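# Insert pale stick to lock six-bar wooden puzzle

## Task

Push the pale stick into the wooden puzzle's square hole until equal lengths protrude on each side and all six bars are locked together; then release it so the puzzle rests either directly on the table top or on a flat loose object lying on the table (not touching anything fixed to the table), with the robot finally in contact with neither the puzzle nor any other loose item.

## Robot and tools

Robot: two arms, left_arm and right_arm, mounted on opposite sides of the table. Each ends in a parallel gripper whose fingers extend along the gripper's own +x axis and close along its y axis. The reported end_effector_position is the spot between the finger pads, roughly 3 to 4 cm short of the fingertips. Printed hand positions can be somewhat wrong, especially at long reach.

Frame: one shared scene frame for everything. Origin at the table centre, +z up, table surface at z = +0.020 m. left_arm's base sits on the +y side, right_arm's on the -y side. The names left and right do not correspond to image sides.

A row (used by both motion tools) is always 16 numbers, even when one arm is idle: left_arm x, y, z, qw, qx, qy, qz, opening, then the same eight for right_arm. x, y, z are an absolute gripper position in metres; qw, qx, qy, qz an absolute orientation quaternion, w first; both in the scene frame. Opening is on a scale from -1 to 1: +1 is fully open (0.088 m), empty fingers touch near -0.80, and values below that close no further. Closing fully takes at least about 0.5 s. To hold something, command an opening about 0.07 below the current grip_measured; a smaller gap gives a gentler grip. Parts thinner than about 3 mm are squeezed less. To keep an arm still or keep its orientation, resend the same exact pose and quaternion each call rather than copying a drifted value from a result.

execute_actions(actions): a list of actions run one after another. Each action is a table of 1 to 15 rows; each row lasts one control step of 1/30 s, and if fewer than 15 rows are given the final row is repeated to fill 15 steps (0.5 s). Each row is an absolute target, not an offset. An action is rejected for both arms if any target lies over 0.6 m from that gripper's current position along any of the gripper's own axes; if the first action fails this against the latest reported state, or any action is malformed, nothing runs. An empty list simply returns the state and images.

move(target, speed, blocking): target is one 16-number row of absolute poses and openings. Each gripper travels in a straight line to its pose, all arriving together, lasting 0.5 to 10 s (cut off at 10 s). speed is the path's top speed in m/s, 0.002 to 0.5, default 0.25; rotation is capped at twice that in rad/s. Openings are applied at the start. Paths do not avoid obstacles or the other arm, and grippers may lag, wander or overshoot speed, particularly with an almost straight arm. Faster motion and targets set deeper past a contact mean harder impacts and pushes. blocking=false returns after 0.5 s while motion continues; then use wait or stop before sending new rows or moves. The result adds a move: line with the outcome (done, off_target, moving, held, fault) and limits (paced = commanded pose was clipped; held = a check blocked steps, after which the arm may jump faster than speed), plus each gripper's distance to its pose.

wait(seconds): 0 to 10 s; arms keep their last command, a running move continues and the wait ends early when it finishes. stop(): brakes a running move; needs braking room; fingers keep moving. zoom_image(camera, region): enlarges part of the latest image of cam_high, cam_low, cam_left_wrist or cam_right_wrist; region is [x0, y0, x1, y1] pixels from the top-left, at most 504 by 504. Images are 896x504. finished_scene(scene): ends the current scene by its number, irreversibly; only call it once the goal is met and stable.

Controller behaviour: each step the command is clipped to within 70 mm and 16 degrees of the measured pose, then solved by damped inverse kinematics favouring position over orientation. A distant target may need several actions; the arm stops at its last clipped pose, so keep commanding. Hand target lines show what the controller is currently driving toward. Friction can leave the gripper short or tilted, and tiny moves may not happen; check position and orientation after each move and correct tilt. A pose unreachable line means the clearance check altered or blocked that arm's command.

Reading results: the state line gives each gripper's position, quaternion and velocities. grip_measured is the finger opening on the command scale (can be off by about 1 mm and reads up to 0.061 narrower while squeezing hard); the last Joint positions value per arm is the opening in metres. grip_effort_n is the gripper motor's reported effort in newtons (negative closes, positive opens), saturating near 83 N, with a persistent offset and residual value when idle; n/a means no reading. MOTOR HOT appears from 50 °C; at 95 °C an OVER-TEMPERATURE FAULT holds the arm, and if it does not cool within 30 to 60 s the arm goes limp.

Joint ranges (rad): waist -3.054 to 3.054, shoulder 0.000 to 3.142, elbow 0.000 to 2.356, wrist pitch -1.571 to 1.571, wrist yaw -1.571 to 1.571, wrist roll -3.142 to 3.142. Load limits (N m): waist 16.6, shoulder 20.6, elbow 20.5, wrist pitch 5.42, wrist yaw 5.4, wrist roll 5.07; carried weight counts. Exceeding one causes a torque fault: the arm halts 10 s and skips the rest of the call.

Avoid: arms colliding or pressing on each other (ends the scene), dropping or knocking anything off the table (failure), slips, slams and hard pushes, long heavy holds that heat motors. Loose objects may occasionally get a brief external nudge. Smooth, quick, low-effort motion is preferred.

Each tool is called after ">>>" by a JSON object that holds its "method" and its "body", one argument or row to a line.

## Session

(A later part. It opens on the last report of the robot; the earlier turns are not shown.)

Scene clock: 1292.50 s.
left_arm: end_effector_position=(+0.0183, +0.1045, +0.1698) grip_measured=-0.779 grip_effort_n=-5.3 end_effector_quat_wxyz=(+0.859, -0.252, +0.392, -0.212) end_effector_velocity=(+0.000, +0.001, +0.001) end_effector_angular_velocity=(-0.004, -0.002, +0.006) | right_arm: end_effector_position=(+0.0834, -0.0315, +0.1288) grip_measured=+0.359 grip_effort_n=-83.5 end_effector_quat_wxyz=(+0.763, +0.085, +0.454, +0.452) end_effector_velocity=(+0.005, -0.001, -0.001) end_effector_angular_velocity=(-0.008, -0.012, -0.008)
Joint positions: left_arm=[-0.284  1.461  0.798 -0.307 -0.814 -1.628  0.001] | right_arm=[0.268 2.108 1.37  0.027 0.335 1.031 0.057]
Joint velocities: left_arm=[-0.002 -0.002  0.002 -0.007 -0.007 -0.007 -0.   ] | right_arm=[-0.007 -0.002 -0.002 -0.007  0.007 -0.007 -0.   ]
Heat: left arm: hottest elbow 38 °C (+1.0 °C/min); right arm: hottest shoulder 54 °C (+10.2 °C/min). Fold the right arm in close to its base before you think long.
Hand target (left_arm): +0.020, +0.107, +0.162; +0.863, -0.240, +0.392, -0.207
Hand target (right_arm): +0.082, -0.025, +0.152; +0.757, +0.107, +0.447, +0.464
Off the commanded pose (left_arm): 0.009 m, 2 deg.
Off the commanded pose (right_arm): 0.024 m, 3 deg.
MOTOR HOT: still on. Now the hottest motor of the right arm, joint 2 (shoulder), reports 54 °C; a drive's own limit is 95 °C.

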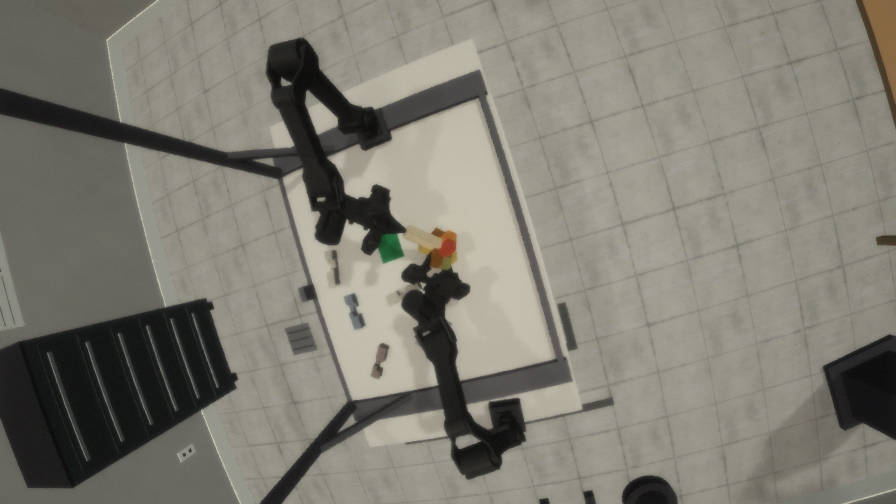

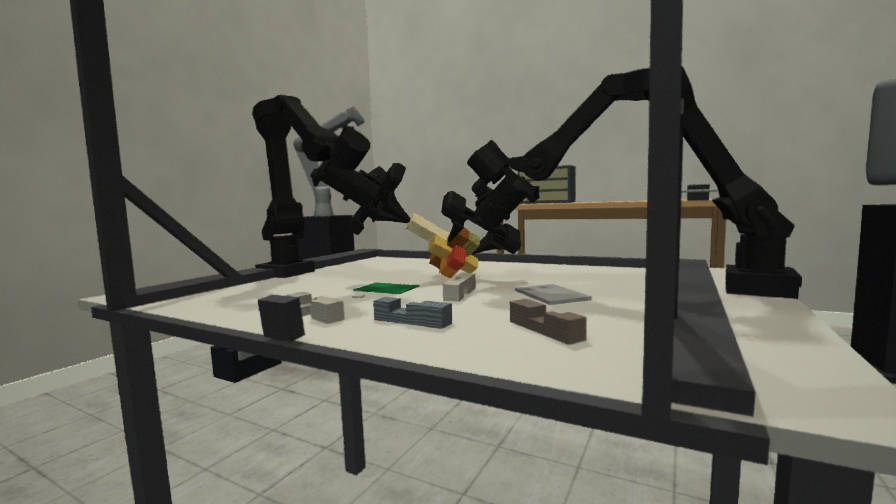

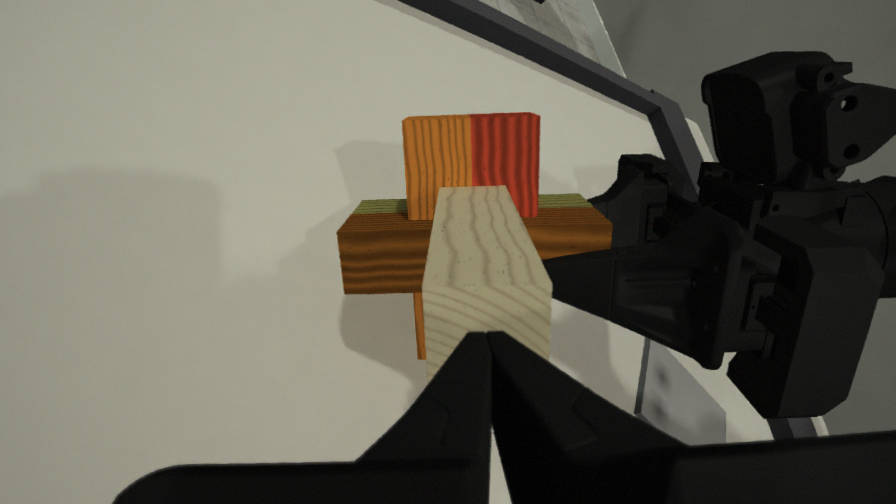

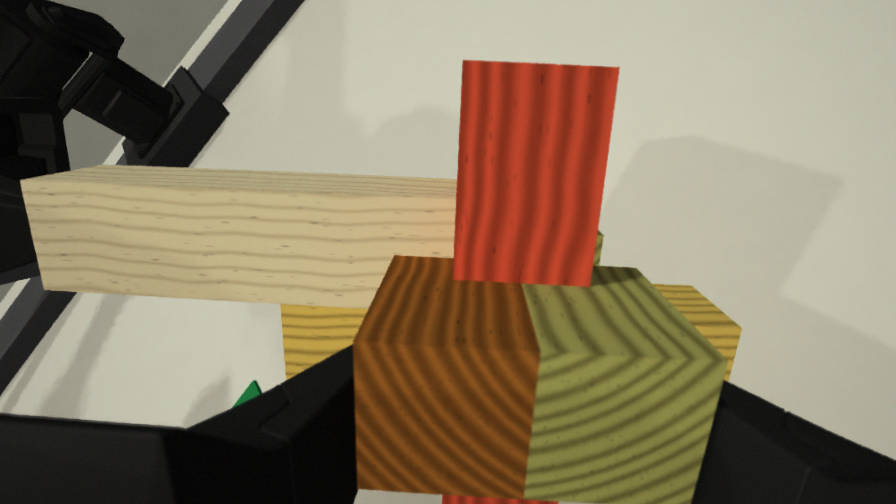

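>>> {"method": "execute_actions", "body": {
  "actions": [
    [[0.0209,0.1058,0.1609,0.8635,-0.2402,0.3920,-0.2073,-0.78,0.0818,-0.0245,0.1516,0.7572,0.1073,0.447,0.464,0.3],[0.0214,0.1055,0.1604,0.8635,-0.2402,0.3920,-0.2073,-0.78,0.0818,-0.0245,0.1516,0.7572,0.1073,0.447,0.464,0.3],[0.0218,0.1051,0.1598,0.8635,-0.2402,0.3920,-0.2073,-0.78,0.0818,-0.0245,0.1516,0.7572,0.1073,0.447,0.464,0.3],[0.0223,0.1048,0.1593,0.8635,-0.2402,0.3920,-0.2073,-0.78,0.0818,-0.0245,0.1516,0.7572,0.1073,0.447,0.464,0.3],[0.0228,0.1044,0.1587,0.8635,-0.2402,0.3920,-0.2073,-0.78,0.0818,-0.0245,0.1516,0.7572,0.1073,0.447,0.464,0.3],[0.0233,0.1040,0.1581,0.8635,-0.2402,0.3920,-0.2073,-0.78,0.0818,-0.0245,0.1516,0.7572,0.1073,0.447,0.464,0.3],[0.0238,0.1037,0.1576,0.8635,-0.2402,0.3920,-0.2073,-0.78,0.0818,-0.0245,0.1516,0.7572,0.1073,0.447,0.464,0.3],[0.0242,0.1033,0.1570,0.8635,-0.2402,0.3920,-0.2073,-0.78,0.0818,-0.0245,0.1516,0.7572,0.1073,0.447,0.464,0.3],[0.0247,0.1030,0.1565,0.8635,-0.2402,0.3920,-0.2073,-0.78,0.0818,-0.0245,0.1516,0.7572,0.1073,0.447,0.464,0.3],[0.0252,0.1026,0.1559,0.8635,-0.2402,0.3920,-0.2073,-0.78,0.0818,-0.0245,0.1516,0.7572,0.1073,0.447,0.464,0.3]],
    [[0.0252,0.1026,0.1559,0.8635,-0.2402,0.3920,-0.2073,-0.78,0.0818,-0.0245,0.1516,0.7572,0.1073,0.447,0.464,0.3]]
  ]
}}

Scene clock: 1303.50 s.
left_arm: end_effector_position=(+0.0216, +0.1024, +0.1675) grip_measured=-0.779 grip_effort_n=-5.3 end_effector_quat_wxyz=(+0.860, -0.253, +0.388, -0.215) end_effector_velocity=(+0.002, +0.002, -0.002) end_effector_angular_velocity=(+0.006, -0.005, +0.011) | right_arm: end_effector_position=(+0.0862, -0.0325, +0.1288) grip_measured=+0.359 grip_effort_n=-83.5 end_effector_quat_wxyz=(+0.765, +0.083, +0.455, +0.449) end_effector_velocity=(-0.002, -0.001, +0.001) end_effector_angular_velocity=(-0.002, +0.010, +0.003)
Joint positions: left_arm=[-0.272  1.467  0.785 -0.267 -0.812 -1.603  0.001] | right_arm=[0.264 2.105 1.37  0.017 0.335 1.031 0.057]
Joint velocities: left_arm=[ 0.002  0.002 -0.002 -0.007 -0.007 -0.007 -0.   ] | right_arm=[ 0.002 -0.007 -0.002 -0.007 -0.007  0.007 -0.   ]
Heat: left arm: hottest elbow 38 °C (+1.0 °C/min); right arm: hottest shoulder 55 °C (+10.1 °C/min). Fold the right arm in close to its base before you think long.
Hand target (left_arm): +0.025, +0.103, +0.156; +0.863, -0.240, +0.392, -0.207
Hand target (right_arm): +0.082, -0.025, +0.152; +0.757, +0.107, +0.447, +0.464
Off the commanded pose (left_arm): 0.012 m, 2 deg.
Off the commanded pose (right_arm): 0.025 m, 4 deg.
MOTOR HOT: still on. Now the hottest motor of the right arm, joint 2 (shoulder), reports 55 °C; a drive's own limit is 95 °C.

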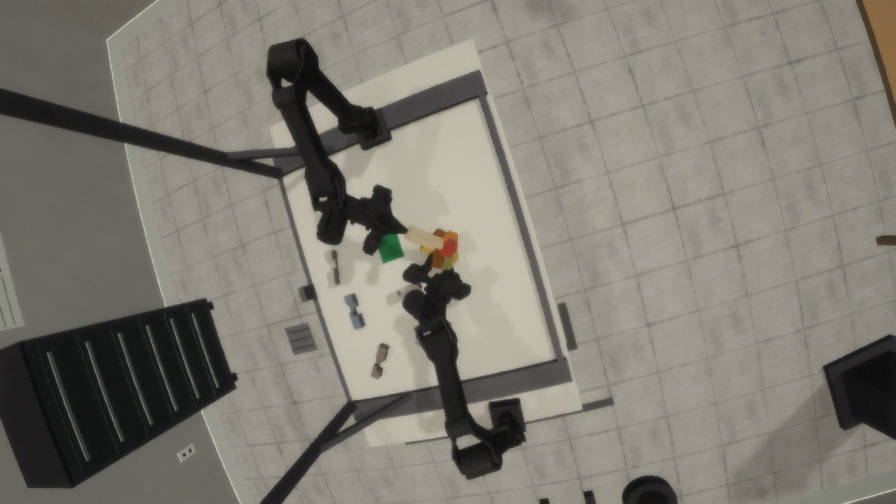

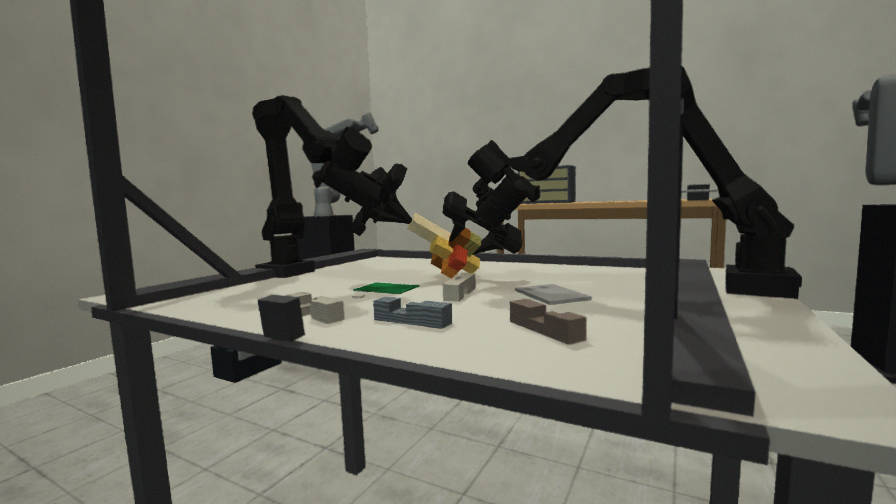

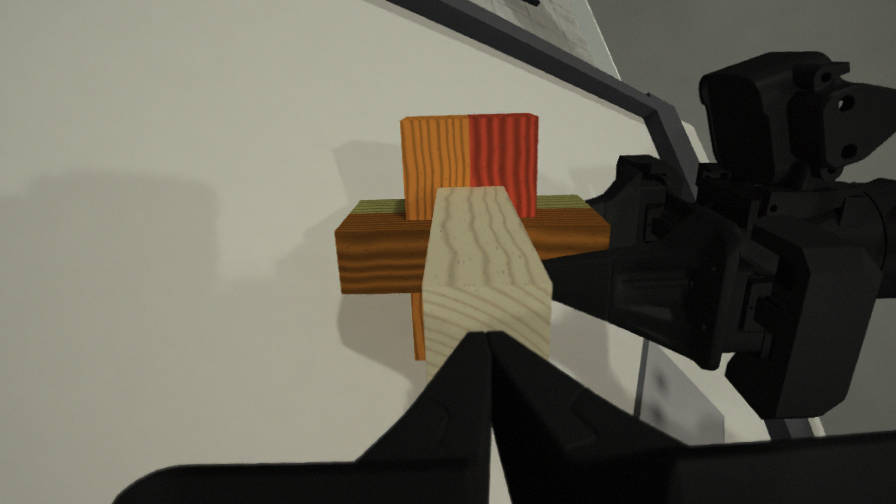

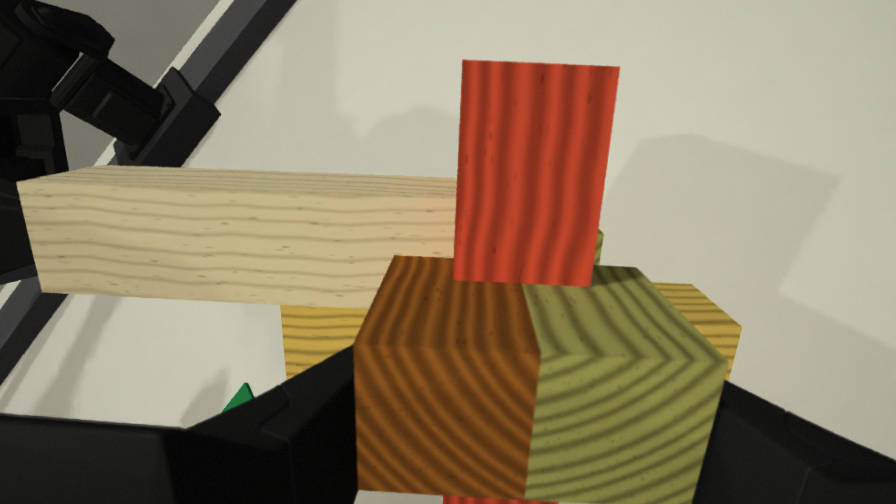

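>>> {"method": "execute_actions", "body": {
  "actions": [
    [[0.0254,0.1031,0.1556,0.8635,-0.2402,0.3920,-0.2073,-0.78,0.0818,-0.0245,0.1516,0.7572,0.1073,0.447,0.464,0.3],[0.0256,0.1037,0.1552,0.8635,-0.2402,0.3920,-0.2073,-0.78,0.0818,-0.0245,0.1516,0.7572,0.1073,0.447,0.464,0.3],[0.0258,0.1042,0.1549,0.8635,-0.2402,0.3920,-0.2073,-0.78,0.0818,-0.0245,0.1516,0.7572,0.1073,0.447,0.464,0.3],[0.0260,0.1048,0.1545,0.8635,-0.2402,0.3920,-0.2073,-0.78,0.0818,-0.0245,0.1516,0.7572,0.1073,0.447,0.464,0.3],[0.0262,0.1053,0.1542,0.8635,-0.2402,0.3920,-0.2073,-0.78,0.0818,-0.0245,0.1516,0.7572,0.1073,0.447,0.464,0.3],[0.0264,0.1059,0.1538,0.8635,-0.2402,0.3920,-0.2073,-0.78,0.0818,-0.0245,0.1516,0.7572,0.1073,0.447,0.464,0.3]],
    [[0.0264,0.1059,0.1538,0.8635,-0.2402,0.3920,-0.2073,-0.78,0.0818,-0.0245,0.1516,0.7572,0.1073,0.447,0.464,0.3]]
  ]
}}

Scene clock: 1314.33 s.
left_arm: end_effector_position=(+0.0217, +0.1030, +0.1656) grip_measured=-0.779 grip_effort_n=-5.3 end_effector_quat_wxyz=(+0.859, -0.254, +0.388, -0.216) end_effector_velocity=(+0.004, +0.003, +0.003) end_effector_angular_velocity=(-0.006, -0.014, +0.019) | right_arm: end_effector_position=(+0.0864, -0.0326, +0.1287) grip_measured=+0.359 grip_effort_n=-83.5 end_effector_quat_wxyz=(+0.765, +0.082, +0.454, +0.449) end_effector_velocity=(+0.001, -0.003, -0.003) end_effector_angular_velocity=(-0.024, -0.005, +0.008)
Joint positions: left_arm=[-0.272  1.467  0.775 -0.253 -0.812 -1.601  0.001] | right_arm=[0.264 2.105 1.37  0.016 0.336 1.03  0.057]
Joint velocities: left_arm=[ 0.002 -0.007 -0.002 -0.007 -0.022 -0.007  0.   ] | right_arm=[-0.002 -0.002 -0.002 -0.022 -0.007 -0.007  0.   ]
Heat: left arm: hottest elbow 37 °C (-1.0 °C/min); right arm: hottest shoulder 55 °C (+8.1 °C/min). Fold the right arm in close to its base before you think long.
Hand target (left_arm): +0.026, +0.106, +0.154; +0.863, -0.240, +0.392, -0.207
Hand target (right_arm): +0.082, -0.025, +0.152; +0.757, +0.107, +0.447, +0.464
Off the commanded pose (left_arm): 0.013 m, 2 deg.
Off the commanded pose (right_arm): 0.025 m, 4 deg.
MOTOR HOT: still on. Now the hottest motor of the right arm, joint 2 (shoulder), reports 55 °C; a drive's own limit is 95 °C.

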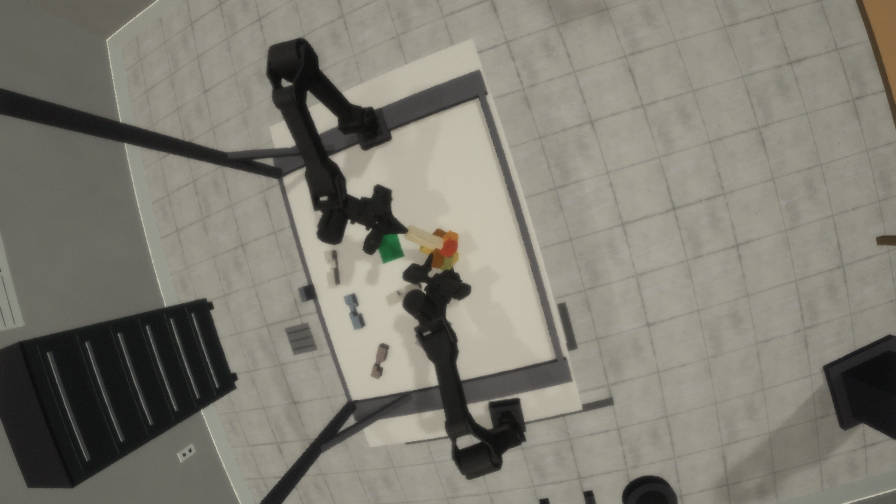

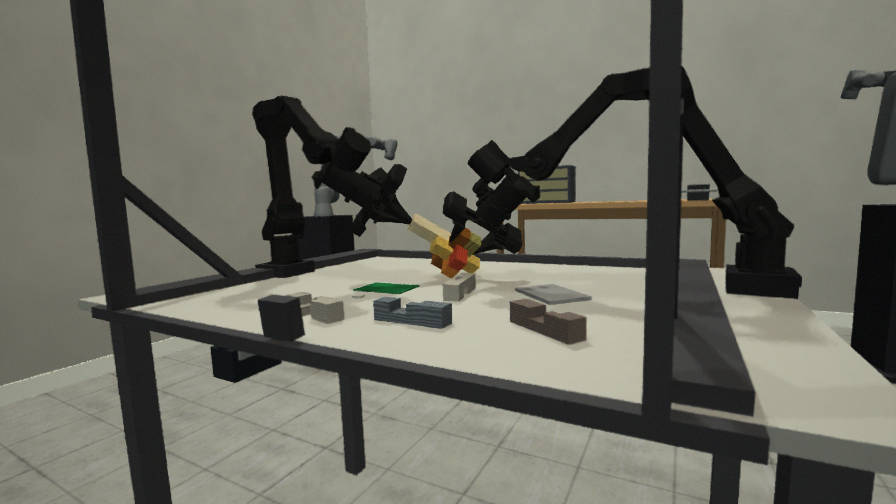

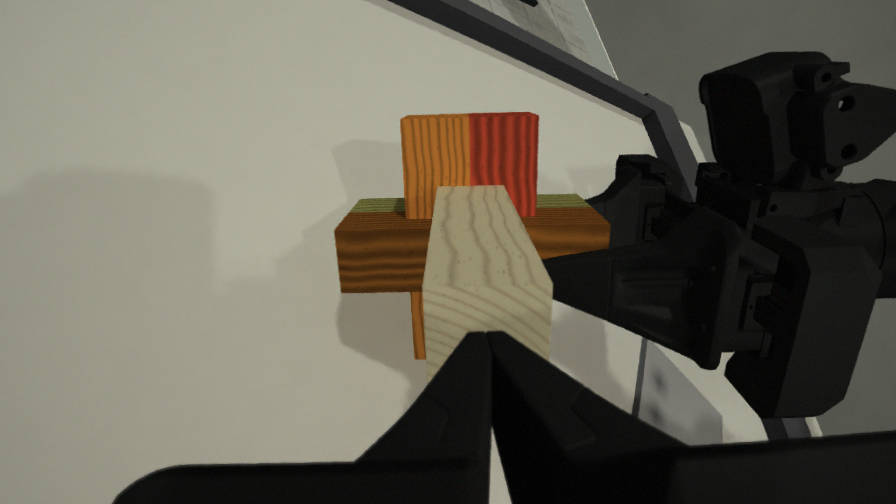

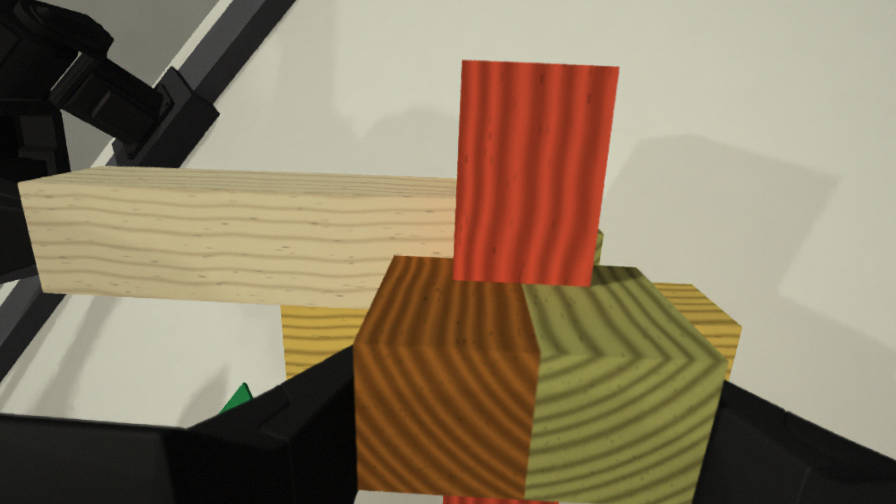

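>>> {"method": "execute_actions", "body": {
  "actions": [
    [[0.0250,0.1070,0.1560,0.8635,-0.2402,0.3920,-0.2073,-0.78,0.0818,-0.0245,0.1516,0.7572,0.1073,0.447,0.464,0.3],[0.0236,0.1081,0.1585,0.8635,-0.2402,0.3920,-0.2073,-0.78,0.0818,-0.0245,0.1516,0.7572,0.1073,0.447,0.464,0.3],[0.0222,0.1090,0.1610,0.8635,-0.2402,0.3920,-0.2073,-0.78,0.0818,-0.0245,0.1516,0.7572,0.1073,0.447,0.464,0.3],[0.0208,0.1099,0.1635,0.8635,-0.2402,0.3920,-0.2073,-0.78,0.0818,-0.0245,0.1516,0.7572,0.1073,0.447,0.464,0.3],[0.0194,0.1108,0.1660,0.8635,-0.2402,0.3920,-0.2073,-0.78,0.0818,-0.0245,0.1516,0.7572,0.1073,0.447,0.464,0.3],[0.0180,0.1117,0.1685,0.8635,-0.2402,0.3920,-0.2073,-0.78,0.0818,-0.0245,0.1516,0.7572,0.1073,0.447,0.464,0.3],[0.0166,0.1126,0.1710,0.8635,-0.2402,0.3920,-0.2073,-0.78,0.0818,-0.0245,0.1516,0.7572,0.1073,0.447,0.464,0.3],[0.0152,0.1135,0.1735,0.8635,-0.2402,0.3920,-0.2073,-0.78,0.0818,-0.0245,0.1516,0.7572,0.1073,0.447,0.464,0.3],[0.0138,0.1144,0.1760,0.8635,-0.2402,0.3920,-0.2073,-0.78,0.0818,-0.0245,0.1516,0.7572,0.1073,0.447,0.464,0.3],[0.0124,0.1153,0.1785,0.8635,-0.2402,0.3920,-0.2073,-0.78,0.0818,-0.0245,0.1516,0.7572,0.1073,0.447,0.464,0.3],[0.0110,0.1162,0.1810,0.8635,-0.2402,0.3920,-0.2073,-0.78,0.0818,-0.0245,0.1516,0.7572,0.1073,0.447,0.464,0.3],[0.0096,0.1171,0.1835,0.8635,-0.2402,0.3920,-0.2073,-0.78,0.0818,-0.0245,0.1516,0.7572,0.1073,0.447,0.464,0.3],[0.0082,0.1180,0.1860,0.8635,-0.2402,0.3920,-0.2073,-0.78,0.0818,-0.0245,0.1516,0.7572,0.1073,0.447,0.464,0.3],[0.0068,0.1189,0.1885,0.8635,-0.2402,0.3920,-0.2073,-0.78,0.0818,-0.0245,0.1516,0.7572,0.1073,0.447,0.464,0.3],[0.0054,0.1198,0.1910,0.8635,-0.2402,0.3920,-0.2073,-0.78,0.0818,-0.0245,0.1516,0.7572,0.1073,0.447,0.464,0.3]],
    [[0.0054,0.1198,0.1910,0.8635,-0.2402,0.3920,-0.2073,-0.78,0.0820,-0.0245,0.1495,0.7572,0.1073,0.447,0.464,0.3],[0.0054,0.1198,0.1910,0.8635,-0.2402,0.3920,-0.2073,-0.78,0.0822,-0.0245,0.1475,0.7572,0.1073,0.447,0.464,0.3],[0.0054,0.1198,0.1910,0.8635,-0.2402,0.3920,-0.2073,-0.78,0.0824,-0.0245,0.1455,0.7572,0.1073,0.447,0.464,0.3],[0.0054,0.1198,0.1910,0.8635,-0.2402,0.3920,-0.2073,-0.78,0.0826,-0.0245,0.1435,0.7572,0.1073,0.447,0.464,0.3],[0.0054,0.1198,0.1910,0.8635,-0.2402,0.3920,-0.2073,-0.78,0.0828,-0.0245,0.1415,0.7572,0.1073,0.447,0.464,0.3],[0.0054,0.1198,0.1910,0.8635,-0.2402,0.3920,-0.2073,-0.78,0.0830,-0.0245,0.1395,0.7572,0.1073,0.447,0.464,0.3],[0.0054,0.1198,0.1910,0.8635,-0.2402,0.3920,-0.2073,-0.78,0.0830,-0.0245,0.1375,0.7572,0.1073,0.447,0.464,0.3],[0.0054,0.1198,0.1910,0.8635,-0.2402,0.3920,-0.2073,-0.78,0.0830,-0.0245,0.1355,0.7572,0.1073,0.447,0.464,0.3],[0.0054,0.1198,0.1910,0.8635,-0.2402,0.3920,-0.2073,-0.78,0.0830,-0.0245,0.1335,0.7572,0.1073,0.447,0.464,0.3],[0.0054,0.1198,0.1910,0.8635,-0.2402,0.3920,-0.2073,-0.78,0.0830,-0.0245,0.1315,0.7572,0.1073,0.447,0.464,0.3],[0.0054,0.1198,0.1910,0.8635,-0.2402,0.3920,-0.2073,-0.78,0.0830,-0.0245,0.1295,0.7572,0.1073,0.447,0.464,0.3],[0.0054,0.1198,0.1910,0.8635,-0.2402,0.3920,-0.2073,-0.78,0.0830,-0.0245,0.1275,0.7572,0.1073,0.447,0.464,0.3],[0.0054,0.1198,0.1910,0.8635,-0.2402,0.3920,-0.2073,-0.78,0.0830,-0.0245,0.1255,0.7572,0.1073,0.447,0.464,0.3],[0.0054,0.1198,0.1910,0.8635,-0.2402,0.3920,-0.2073,-0.78,0.0830,-0.0245,0.1235,0.7572,0.1073,0.447,0.464,0.3],[0.0054,0.1198,0.1910,0.8635,-0.2402,0.3920,-0.2073,-0.78,0.0830,-0.0245,0.1215,0.7572,0.1073,0.447,0.464,0.3]],
    [[0.0054,0.1198,0.1910,0.8635,-0.2402,0.3920,-0.2073,-0.78,0.0830,-0.0245,0.1215,0.7572,0.1073,0.447,0.464,0.3]]
  ]
}}

Scene clock: 1348.87 s.
left_arm: end_effector_position=(+0.0066, +0.1214, +0.1847) grip_measured=-0.779 grip_effort_n=-5.3 end_effector_quat_wxyz=(+0.867, -0.230, +0.392, -0.204) end_effector_velocity=(+0.001, +0.002, +0.001) end_effector_angular_velocity=(+0.005, -0.011, -0.003) | right_arm: end_effector_position=(+0.0829, -0.0237, +0.1255) grip_measured=+0.359 grip_effort_n=-83.5 end_effector_quat_wxyz=(+0.757, +0.108, +0.446, +0.465) end_effector_velocity=(+0.001, -0.003, -0.004) end_effector_angular_velocity=(-0.023, +0.015, +0.006)
Joint positions: left_arm=[-0.346  1.417  0.853 -0.513 -0.843 -1.709  0.001] | right_arm=[0.266 2.132 1.352 0.127 0.332 1.029 0.057]
Joint velocities: left_arm=[-0.002 -0.007 -0.002 -0.007 -0.007  0.007  0.   ] | right_arm=[-0.007 -0.002 -0.002 -0.022 -0.022  0.007 -0.   ]
Heat: left arm: hottest elbow 36 °C (-3.0 °C/min); right arm: hottest shoulder 56 °C (+3.0 °C/min). Fold the right arm in close to its base before you think long.
Hand target (left_arm): +0.005, +0.120, +0.191; +0.864, -0.240, +0.392, -0.207
Hand target (right_arm): +0.083, -0.025, +0.122; +0.757, +0.107, +0.447, +0.464
Off the commanded pose (left_arm): 0.007 m, 1 deg.
Off the commanded pose (right_arm): 0.004 m, 0 deg.
MOTOR HOT: still on. Now the hottest motor of the right arm, joint 2 (shoulder), reports 56 °C; a drive's own limit is 95 °C.

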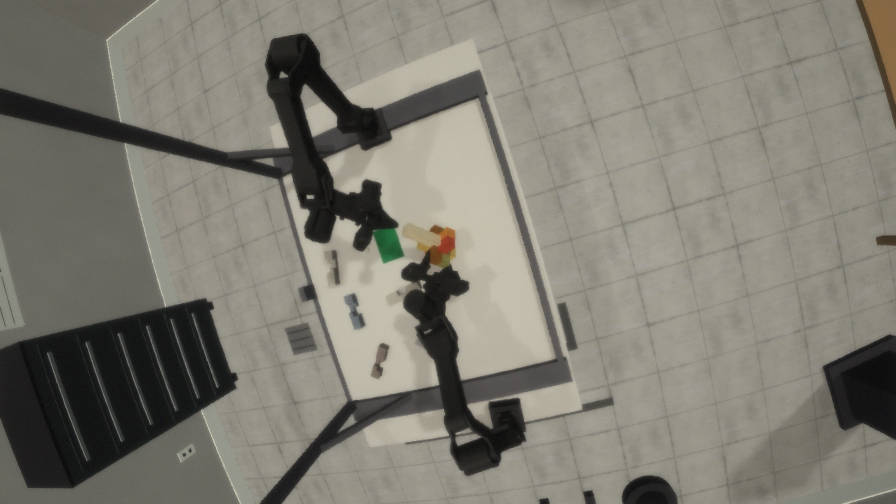

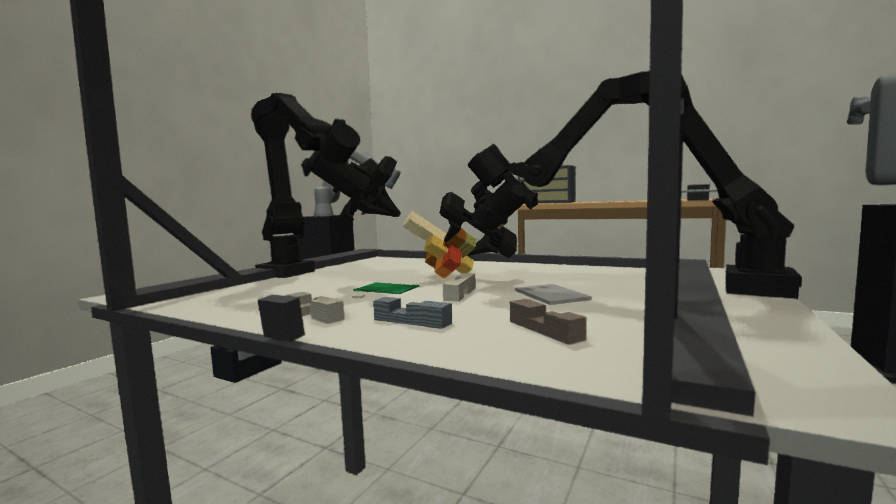

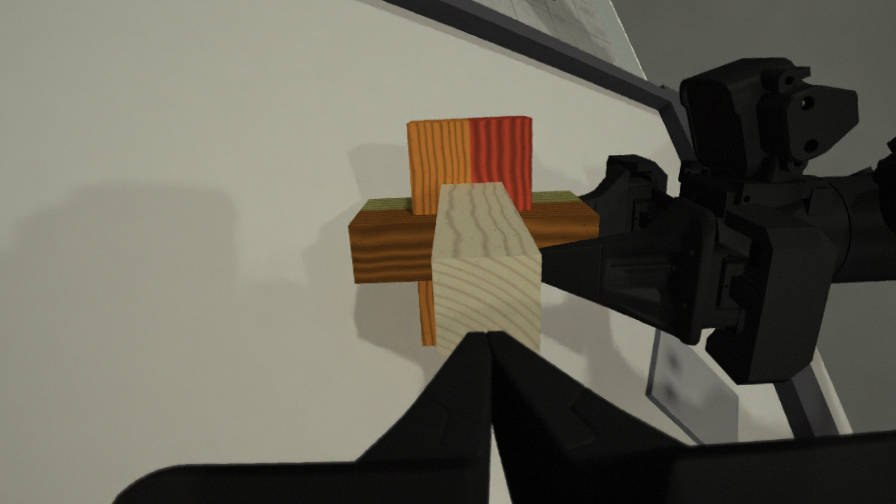

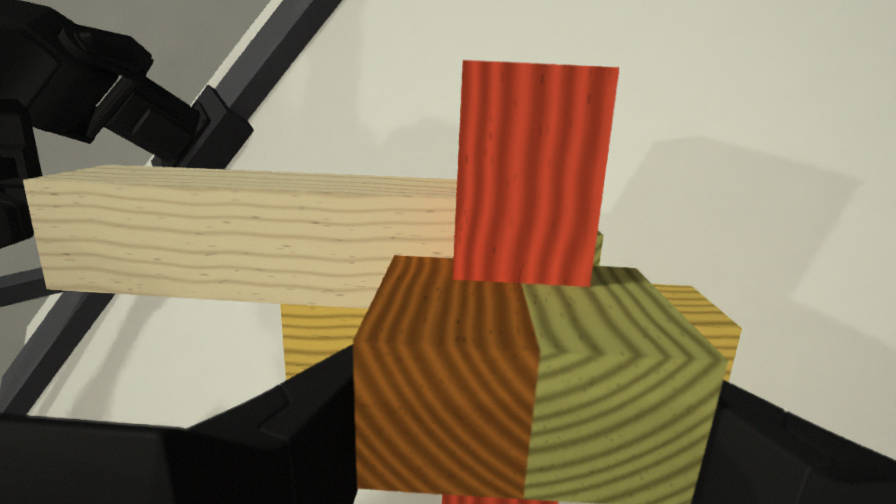

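>>> {"method": "execute_actions", "body": {
  "actions": [
    [[0.0059,0.1196,0.1896,0.8635,-0.2402,0.3920,-0.2073,-0.78,0.0830,-0.0245,0.1215,0.7572,0.1073,0.447,0.464,0.3],[0.0064,0.1193,0.1883,0.8635,-0.2402,0.3920,-0.2073,-0.78,0.0830,-0.0245,0.1215,0.7572,0.1073,0.447,0.464,0.3],[0.0069,0.1191,0.1869,0.8635,-0.2402,0.3920,-0.2073,-0.78,0.0830,-0.0245,0.1215,0.7572,0.1073,0.447,0.464,0.3],[0.0074,0.1189,0.1856,0.8635,-0.2402,0.3920,-0.2073,-0.78,0.0830,-0.0245,0.1215,0.7572,0.1073,0.447,0.464,0.3],[0.0079,0.1186,0.1842,0.8635,-0.2402,0.3920,-0.2073,-0.78,0.0830,-0.0245,0.1215,0.7572,0.1073,0.447,0.464,0.3],[0.0084,0.1184,0.1828,0.8635,-0.2402,0.3920,-0.2073,-0.78,0.0830,-0.0245,0.1215,0.7572,0.1073,0.447,0.464,0.3],[0.0089,0.1182,0.1815,0.8635,-0.2402,0.3920,-0.2073,-0.78,0.0830,-0.0245,0.1215,0.7572,0.1073,0.447,0.464,0.3],[0.0094,0.1179,0.1801,0.8635,-0.2402,0.3920,-0.2073,-0.78,0.0830,-0.0245,0.1215,0.7572,0.1073,0.447,0.464,0.3],[0.0099,0.1177,0.1788,0.8635,-0.2402,0.3920,-0.2073,-0.78,0.0830,-0.0245,0.1215,0.7572,0.1073,0.447,0.464,0.3],[0.0104,0.1175,0.1774,0.8635,-0.2402,0.3920,-0.2073,-0.78,0.0830,-0.0245,0.1215,0.7572,0.1073,0.447,0.464,0.3],[0.0109,0.1172,0.1760,0.8635,-0.2402,0.3920,-0.2073,-0.78,0.0830,-0.0245,0.1215,0.7572,0.1073,0.447,0.464,0.3],[0.0114,0.1170,0.1747,0.8635,-0.2402,0.3920,-0.2073,-0.78,0.0830,-0.0245,0.1215,0.7572,0.1073,0.447,0.464,0.3],[0.0119,0.1168,0.1733,0.8635,-0.2402,0.3920,-0.2073,-0.78,0.0830,-0.0245,0.1215,0.7572,0.1073,0.447,0.464,0.3],[0.0124,0.1165,0.1720,0.8635,-0.2402,0.3920,-0.2073,-0.78,0.0830,-0.0245,0.1215,0.7572,0.1073,0.447,0.464,0.3],[0.0129,0.1163,0.1706,0.8635,-0.2402,0.3920,-0.2073,-0.78,0.0830,-0.0245,0.1215,0.7572,0.1073,0.447,0.464,0.3]],
    [[0.0135,0.1158,0.1700,0.8635,-0.2402,0.3920,-0.2073,-0.78,0.0830,-0.0245,0.1215,0.7572,0.1073,0.447,0.464,0.3],[0.0141,0.1152,0.1694,0.8635,-0.2402,0.3920,-0.2073,-0.78,0.0830,-0.0245,0.1215,0.7572,0.1073,0.447,0.464,0.3],[0.0147,0.1147,0.1689,0.8635,-0.2402,0.3920,-0.2073,-0.78,0.0830,-0.0245,0.1215,0.7572,0.1073,0.447,0.464,0.3]]
  ]
}}

Scene clock: 1452.03 s.
left_arm: end_effector_position=(+0.0136, +0.1130, +0.1762) grip_measured=-0.779 grip_effort_n=-5.3 end_effector_quat_wxyz=(+0.860, -0.251, +0.392, -0.211) end_effector_velocity=(+0.000, +0.001, -0.001) end_effector_angular_velocity=(-0.005, +0.016, +0.011) | right_arm: end_effector_position=(+0.0829, -0.0237, +0.1255) grip_measured=+0.359 grip_effort_n=-83.5 end_effector_quat_wxyz=(+0.757, +0.108, +0.446, +0.465) end_effector_velocity=(-0.001, -0.003, -0.004) end_effector_angular_velocity=(-0.023, +0.015, +0.011)
Joint positions: left_arm=[-0.311  1.428  0.804 -0.374 -0.829 -1.665  0.001] | right_arm=[0.266 2.132 1.352 0.127 0.332 1.029 0.057]
Joint velocities: left_arm=[ 0.002 -0.002 -0.002 -0.007  0.007 -0.022 -0.   ] | right_arm=[-0.002 -0.002 -0.002 -0.022 -0.022  0.007 -0.   ]
Heat: left arm: hottest elbow 41 °C (+2.0 °C/min); right arm: hottest shoulder 50 °C (-1.0 °C/min). Fold the right arm in close to its base before you think long.
Hand target (left_arm): +0.015, +0.115, +0.169; +0.863, -0.240, +0.392, -0.207
Hand target (right_arm): +0.083, -0.025, +0.122; +0.757, +0.107, +0.447, +0.464
Off the commanded pose (left_arm): 0.008 m, 1 deg.
Off the commanded pose (right_arm): 0.004 m, 0 deg.
MOTOR HOT: still on. Now the hottest motor of the right arm, joint 2 (shoulder), reports 50 °C; a drive's own limit is 95 °C.

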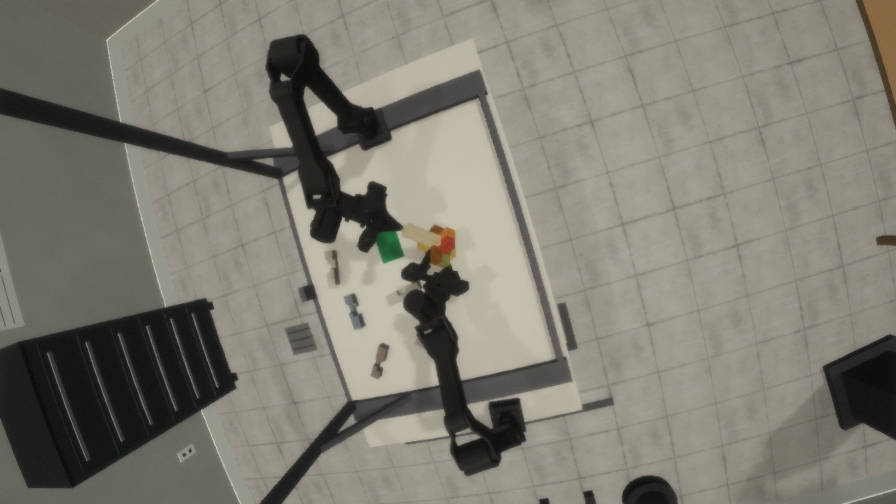

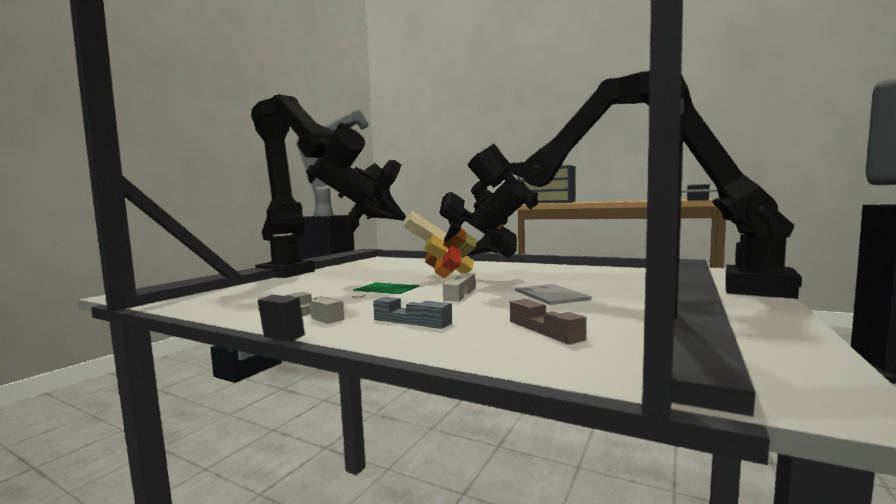

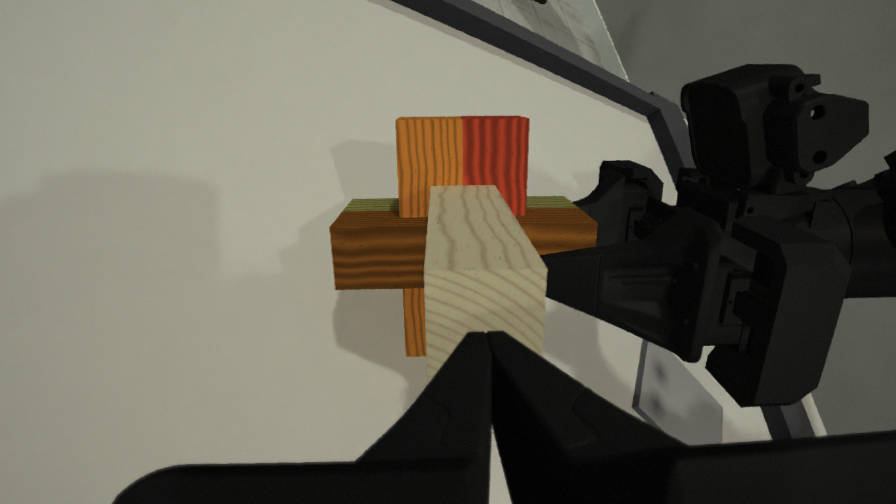

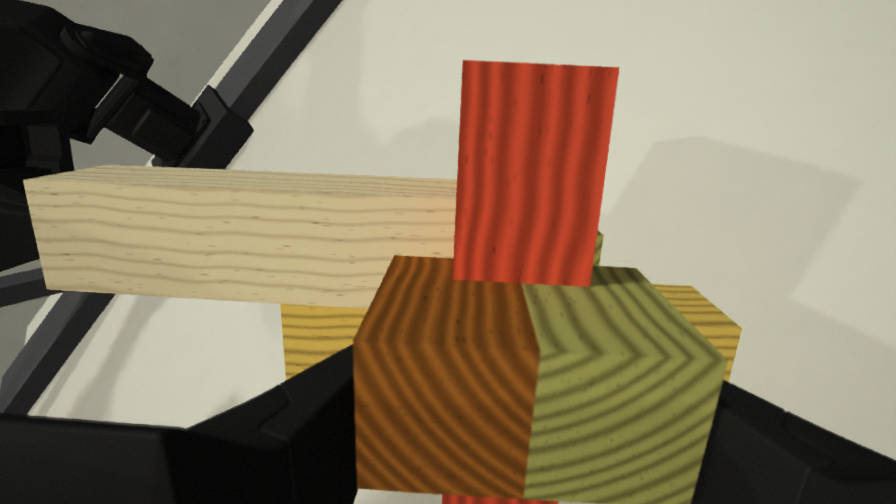

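>>> {"method": "execute_actions", "body": {
  "actions": [
    [[0.0150,0.1144,0.1686,0.8635,-0.2402,0.3920,-0.2073,-0.78,0.0830,-0.0245,0.1215,0.7572,0.1073,0.447,0.464,0.3],[0.0153,0.1142,0.1683,0.8635,-0.2402,0.3920,-0.2073,-0.78,0.0830,-0.0245,0.1215,0.7572,0.1073,0.447,0.464,0.3],[0.0156,0.1139,0.1680,0.8635,-0.2402,0.3920,-0.2073,-0.78,0.0830,-0.0245,0.1215,0.7572,0.1073,0.447,0.464,0.3],[0.0159,0.1136,0.1677,0.8635,-0.2402,0.3920,-0.2073,-0.78,0.0830,-0.0245,0.1215,0.7572,0.1073,0.447,0.464,0.3],[0.0162,0.1133,0.1675,0.8635,-0.2402,0.3920,-0.2073,-0.78,0.0830,-0.0245,0.1215,0.7572,0.1073,0.447,0.464,0.3],[0.0165,0.1131,0.1672,0.8635,-0.2402,0.3920,-0.2073,-0.78,0.0830,-0.0245,0.1215,0.7572,0.1073,0.447,0.464,0.3],[0.0168,0.1128,0.1669,0.8635,-0.2402,0.3920,-0.2073,-0.78,0.0830,-0.0245,0.1215,0.7572,0.1073,0.447,0.464,0.3],[0.0171,0.1125,0.1666,0.8635,-0.2402,0.3920,-0.2073,-0.78,0.0830,-0.0245,0.1215,0.7572,0.1073,0.447,0.464,0.3],[0.0174,0.1122,0.1663,0.8635,-0.2402,0.3920,-0.2073,-0.78,0.0830,-0.0245,0.1215,0.7572,0.1073,0.447,0.464,0.3]]
  ]
}}

Scene clock: 1458.07 s.
left_arm: end_effector_position=(+0.0163, +0.1106, +0.1735) grip_measured=-0.779 grip_effort_n=-5.3 end_effector_quat_wxyz=(+0.860, -0.251, +0.392, -0.210) end_effector_velocity=(+0.000, +0.002, -0.000) end_effector_angular_velocity=(-0.008, +0.004, +0.014) | right_arm: end_effector_position=(+0.0829, -0.0237, +0.1255) grip_measured=+0.359 grip_effort_n=-83.5 end_effector_quat_wxyz=(+0.757, +0.108, +0.446, +0.465) end_effector_velocity=(+0.001, -0.001, -0.001) end_effector_angular_velocity=(-0.007, +0.009, -0.001)
Joint positions: left_arm=[-0.298  1.438  0.798 -0.349 -0.823 -1.649  0.001] | right_arm=[0.266 2.132 1.352 0.127 0.332 1.029 0.057]
Joint velocities: left_arm=[-0.002 -0.002 -0.002 -0.007 -0.007 -0.022 -0.   ] | right_arm=[-0.002 -0.002 -0.002 -0.007 -0.007  0.007 -0.   ]
Heat: left arm: hottest elbow 40 °C (+1.0 °C/min); right arm: hottest shoulder 50 °C (-1.0 °C/min). Fold the right arm in close to its base before you think long.
Hand target (left_arm): +0.017, +0.113, +0.166; +0.864, -0.240, +0.392, -0.207
Hand target (right_arm): +0.083, -0.025, +0.122; +0.757, +0.107, +0.447, +0.464
Off the commanded pose (left_arm): 0.007 m, 1 deg.
Off the commanded pose (right_arm): 0.004 m, 0 deg.
MOTOR HOT: still on. Now the hottest motor of the right arm, joint 2 (shoulder), reports 50 °C; a drive's own limit is 95 °C.

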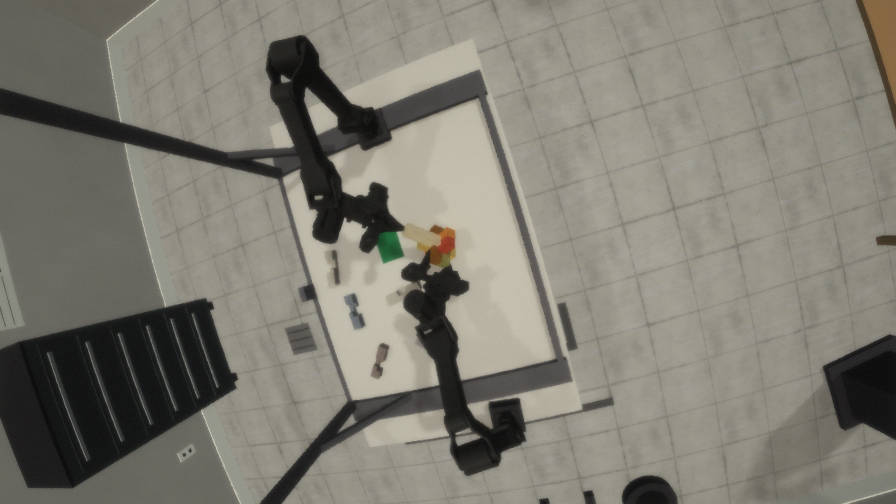

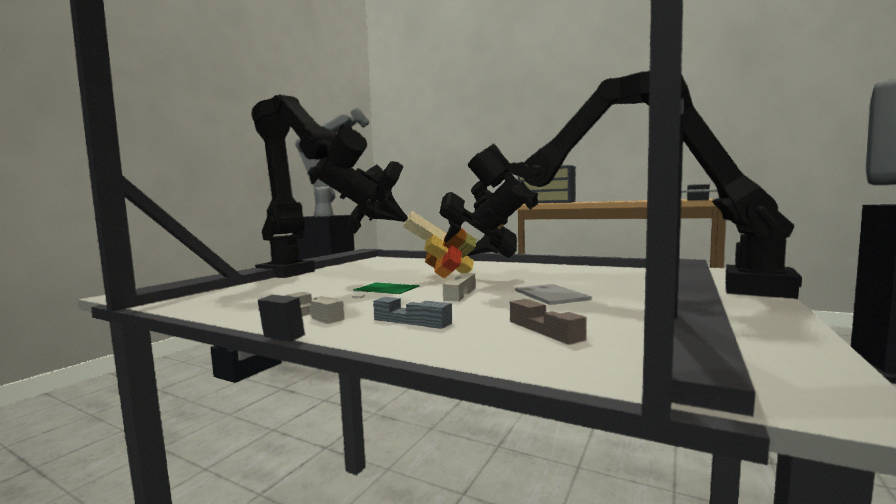

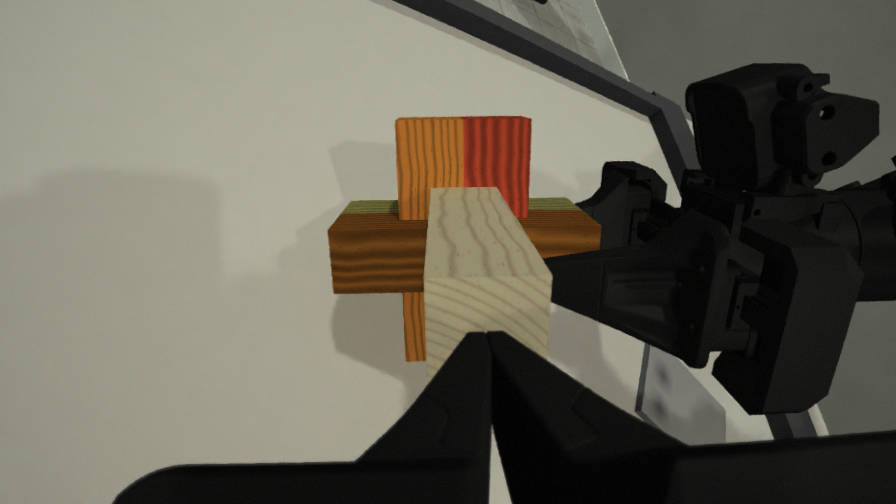

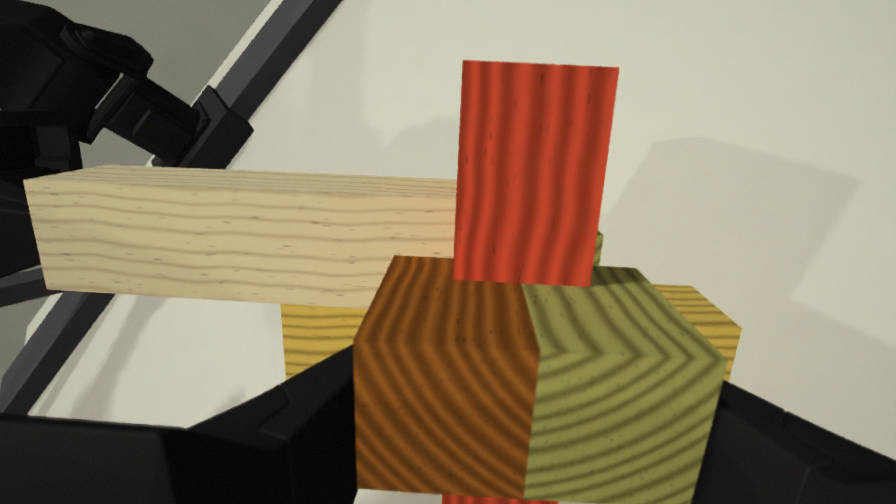

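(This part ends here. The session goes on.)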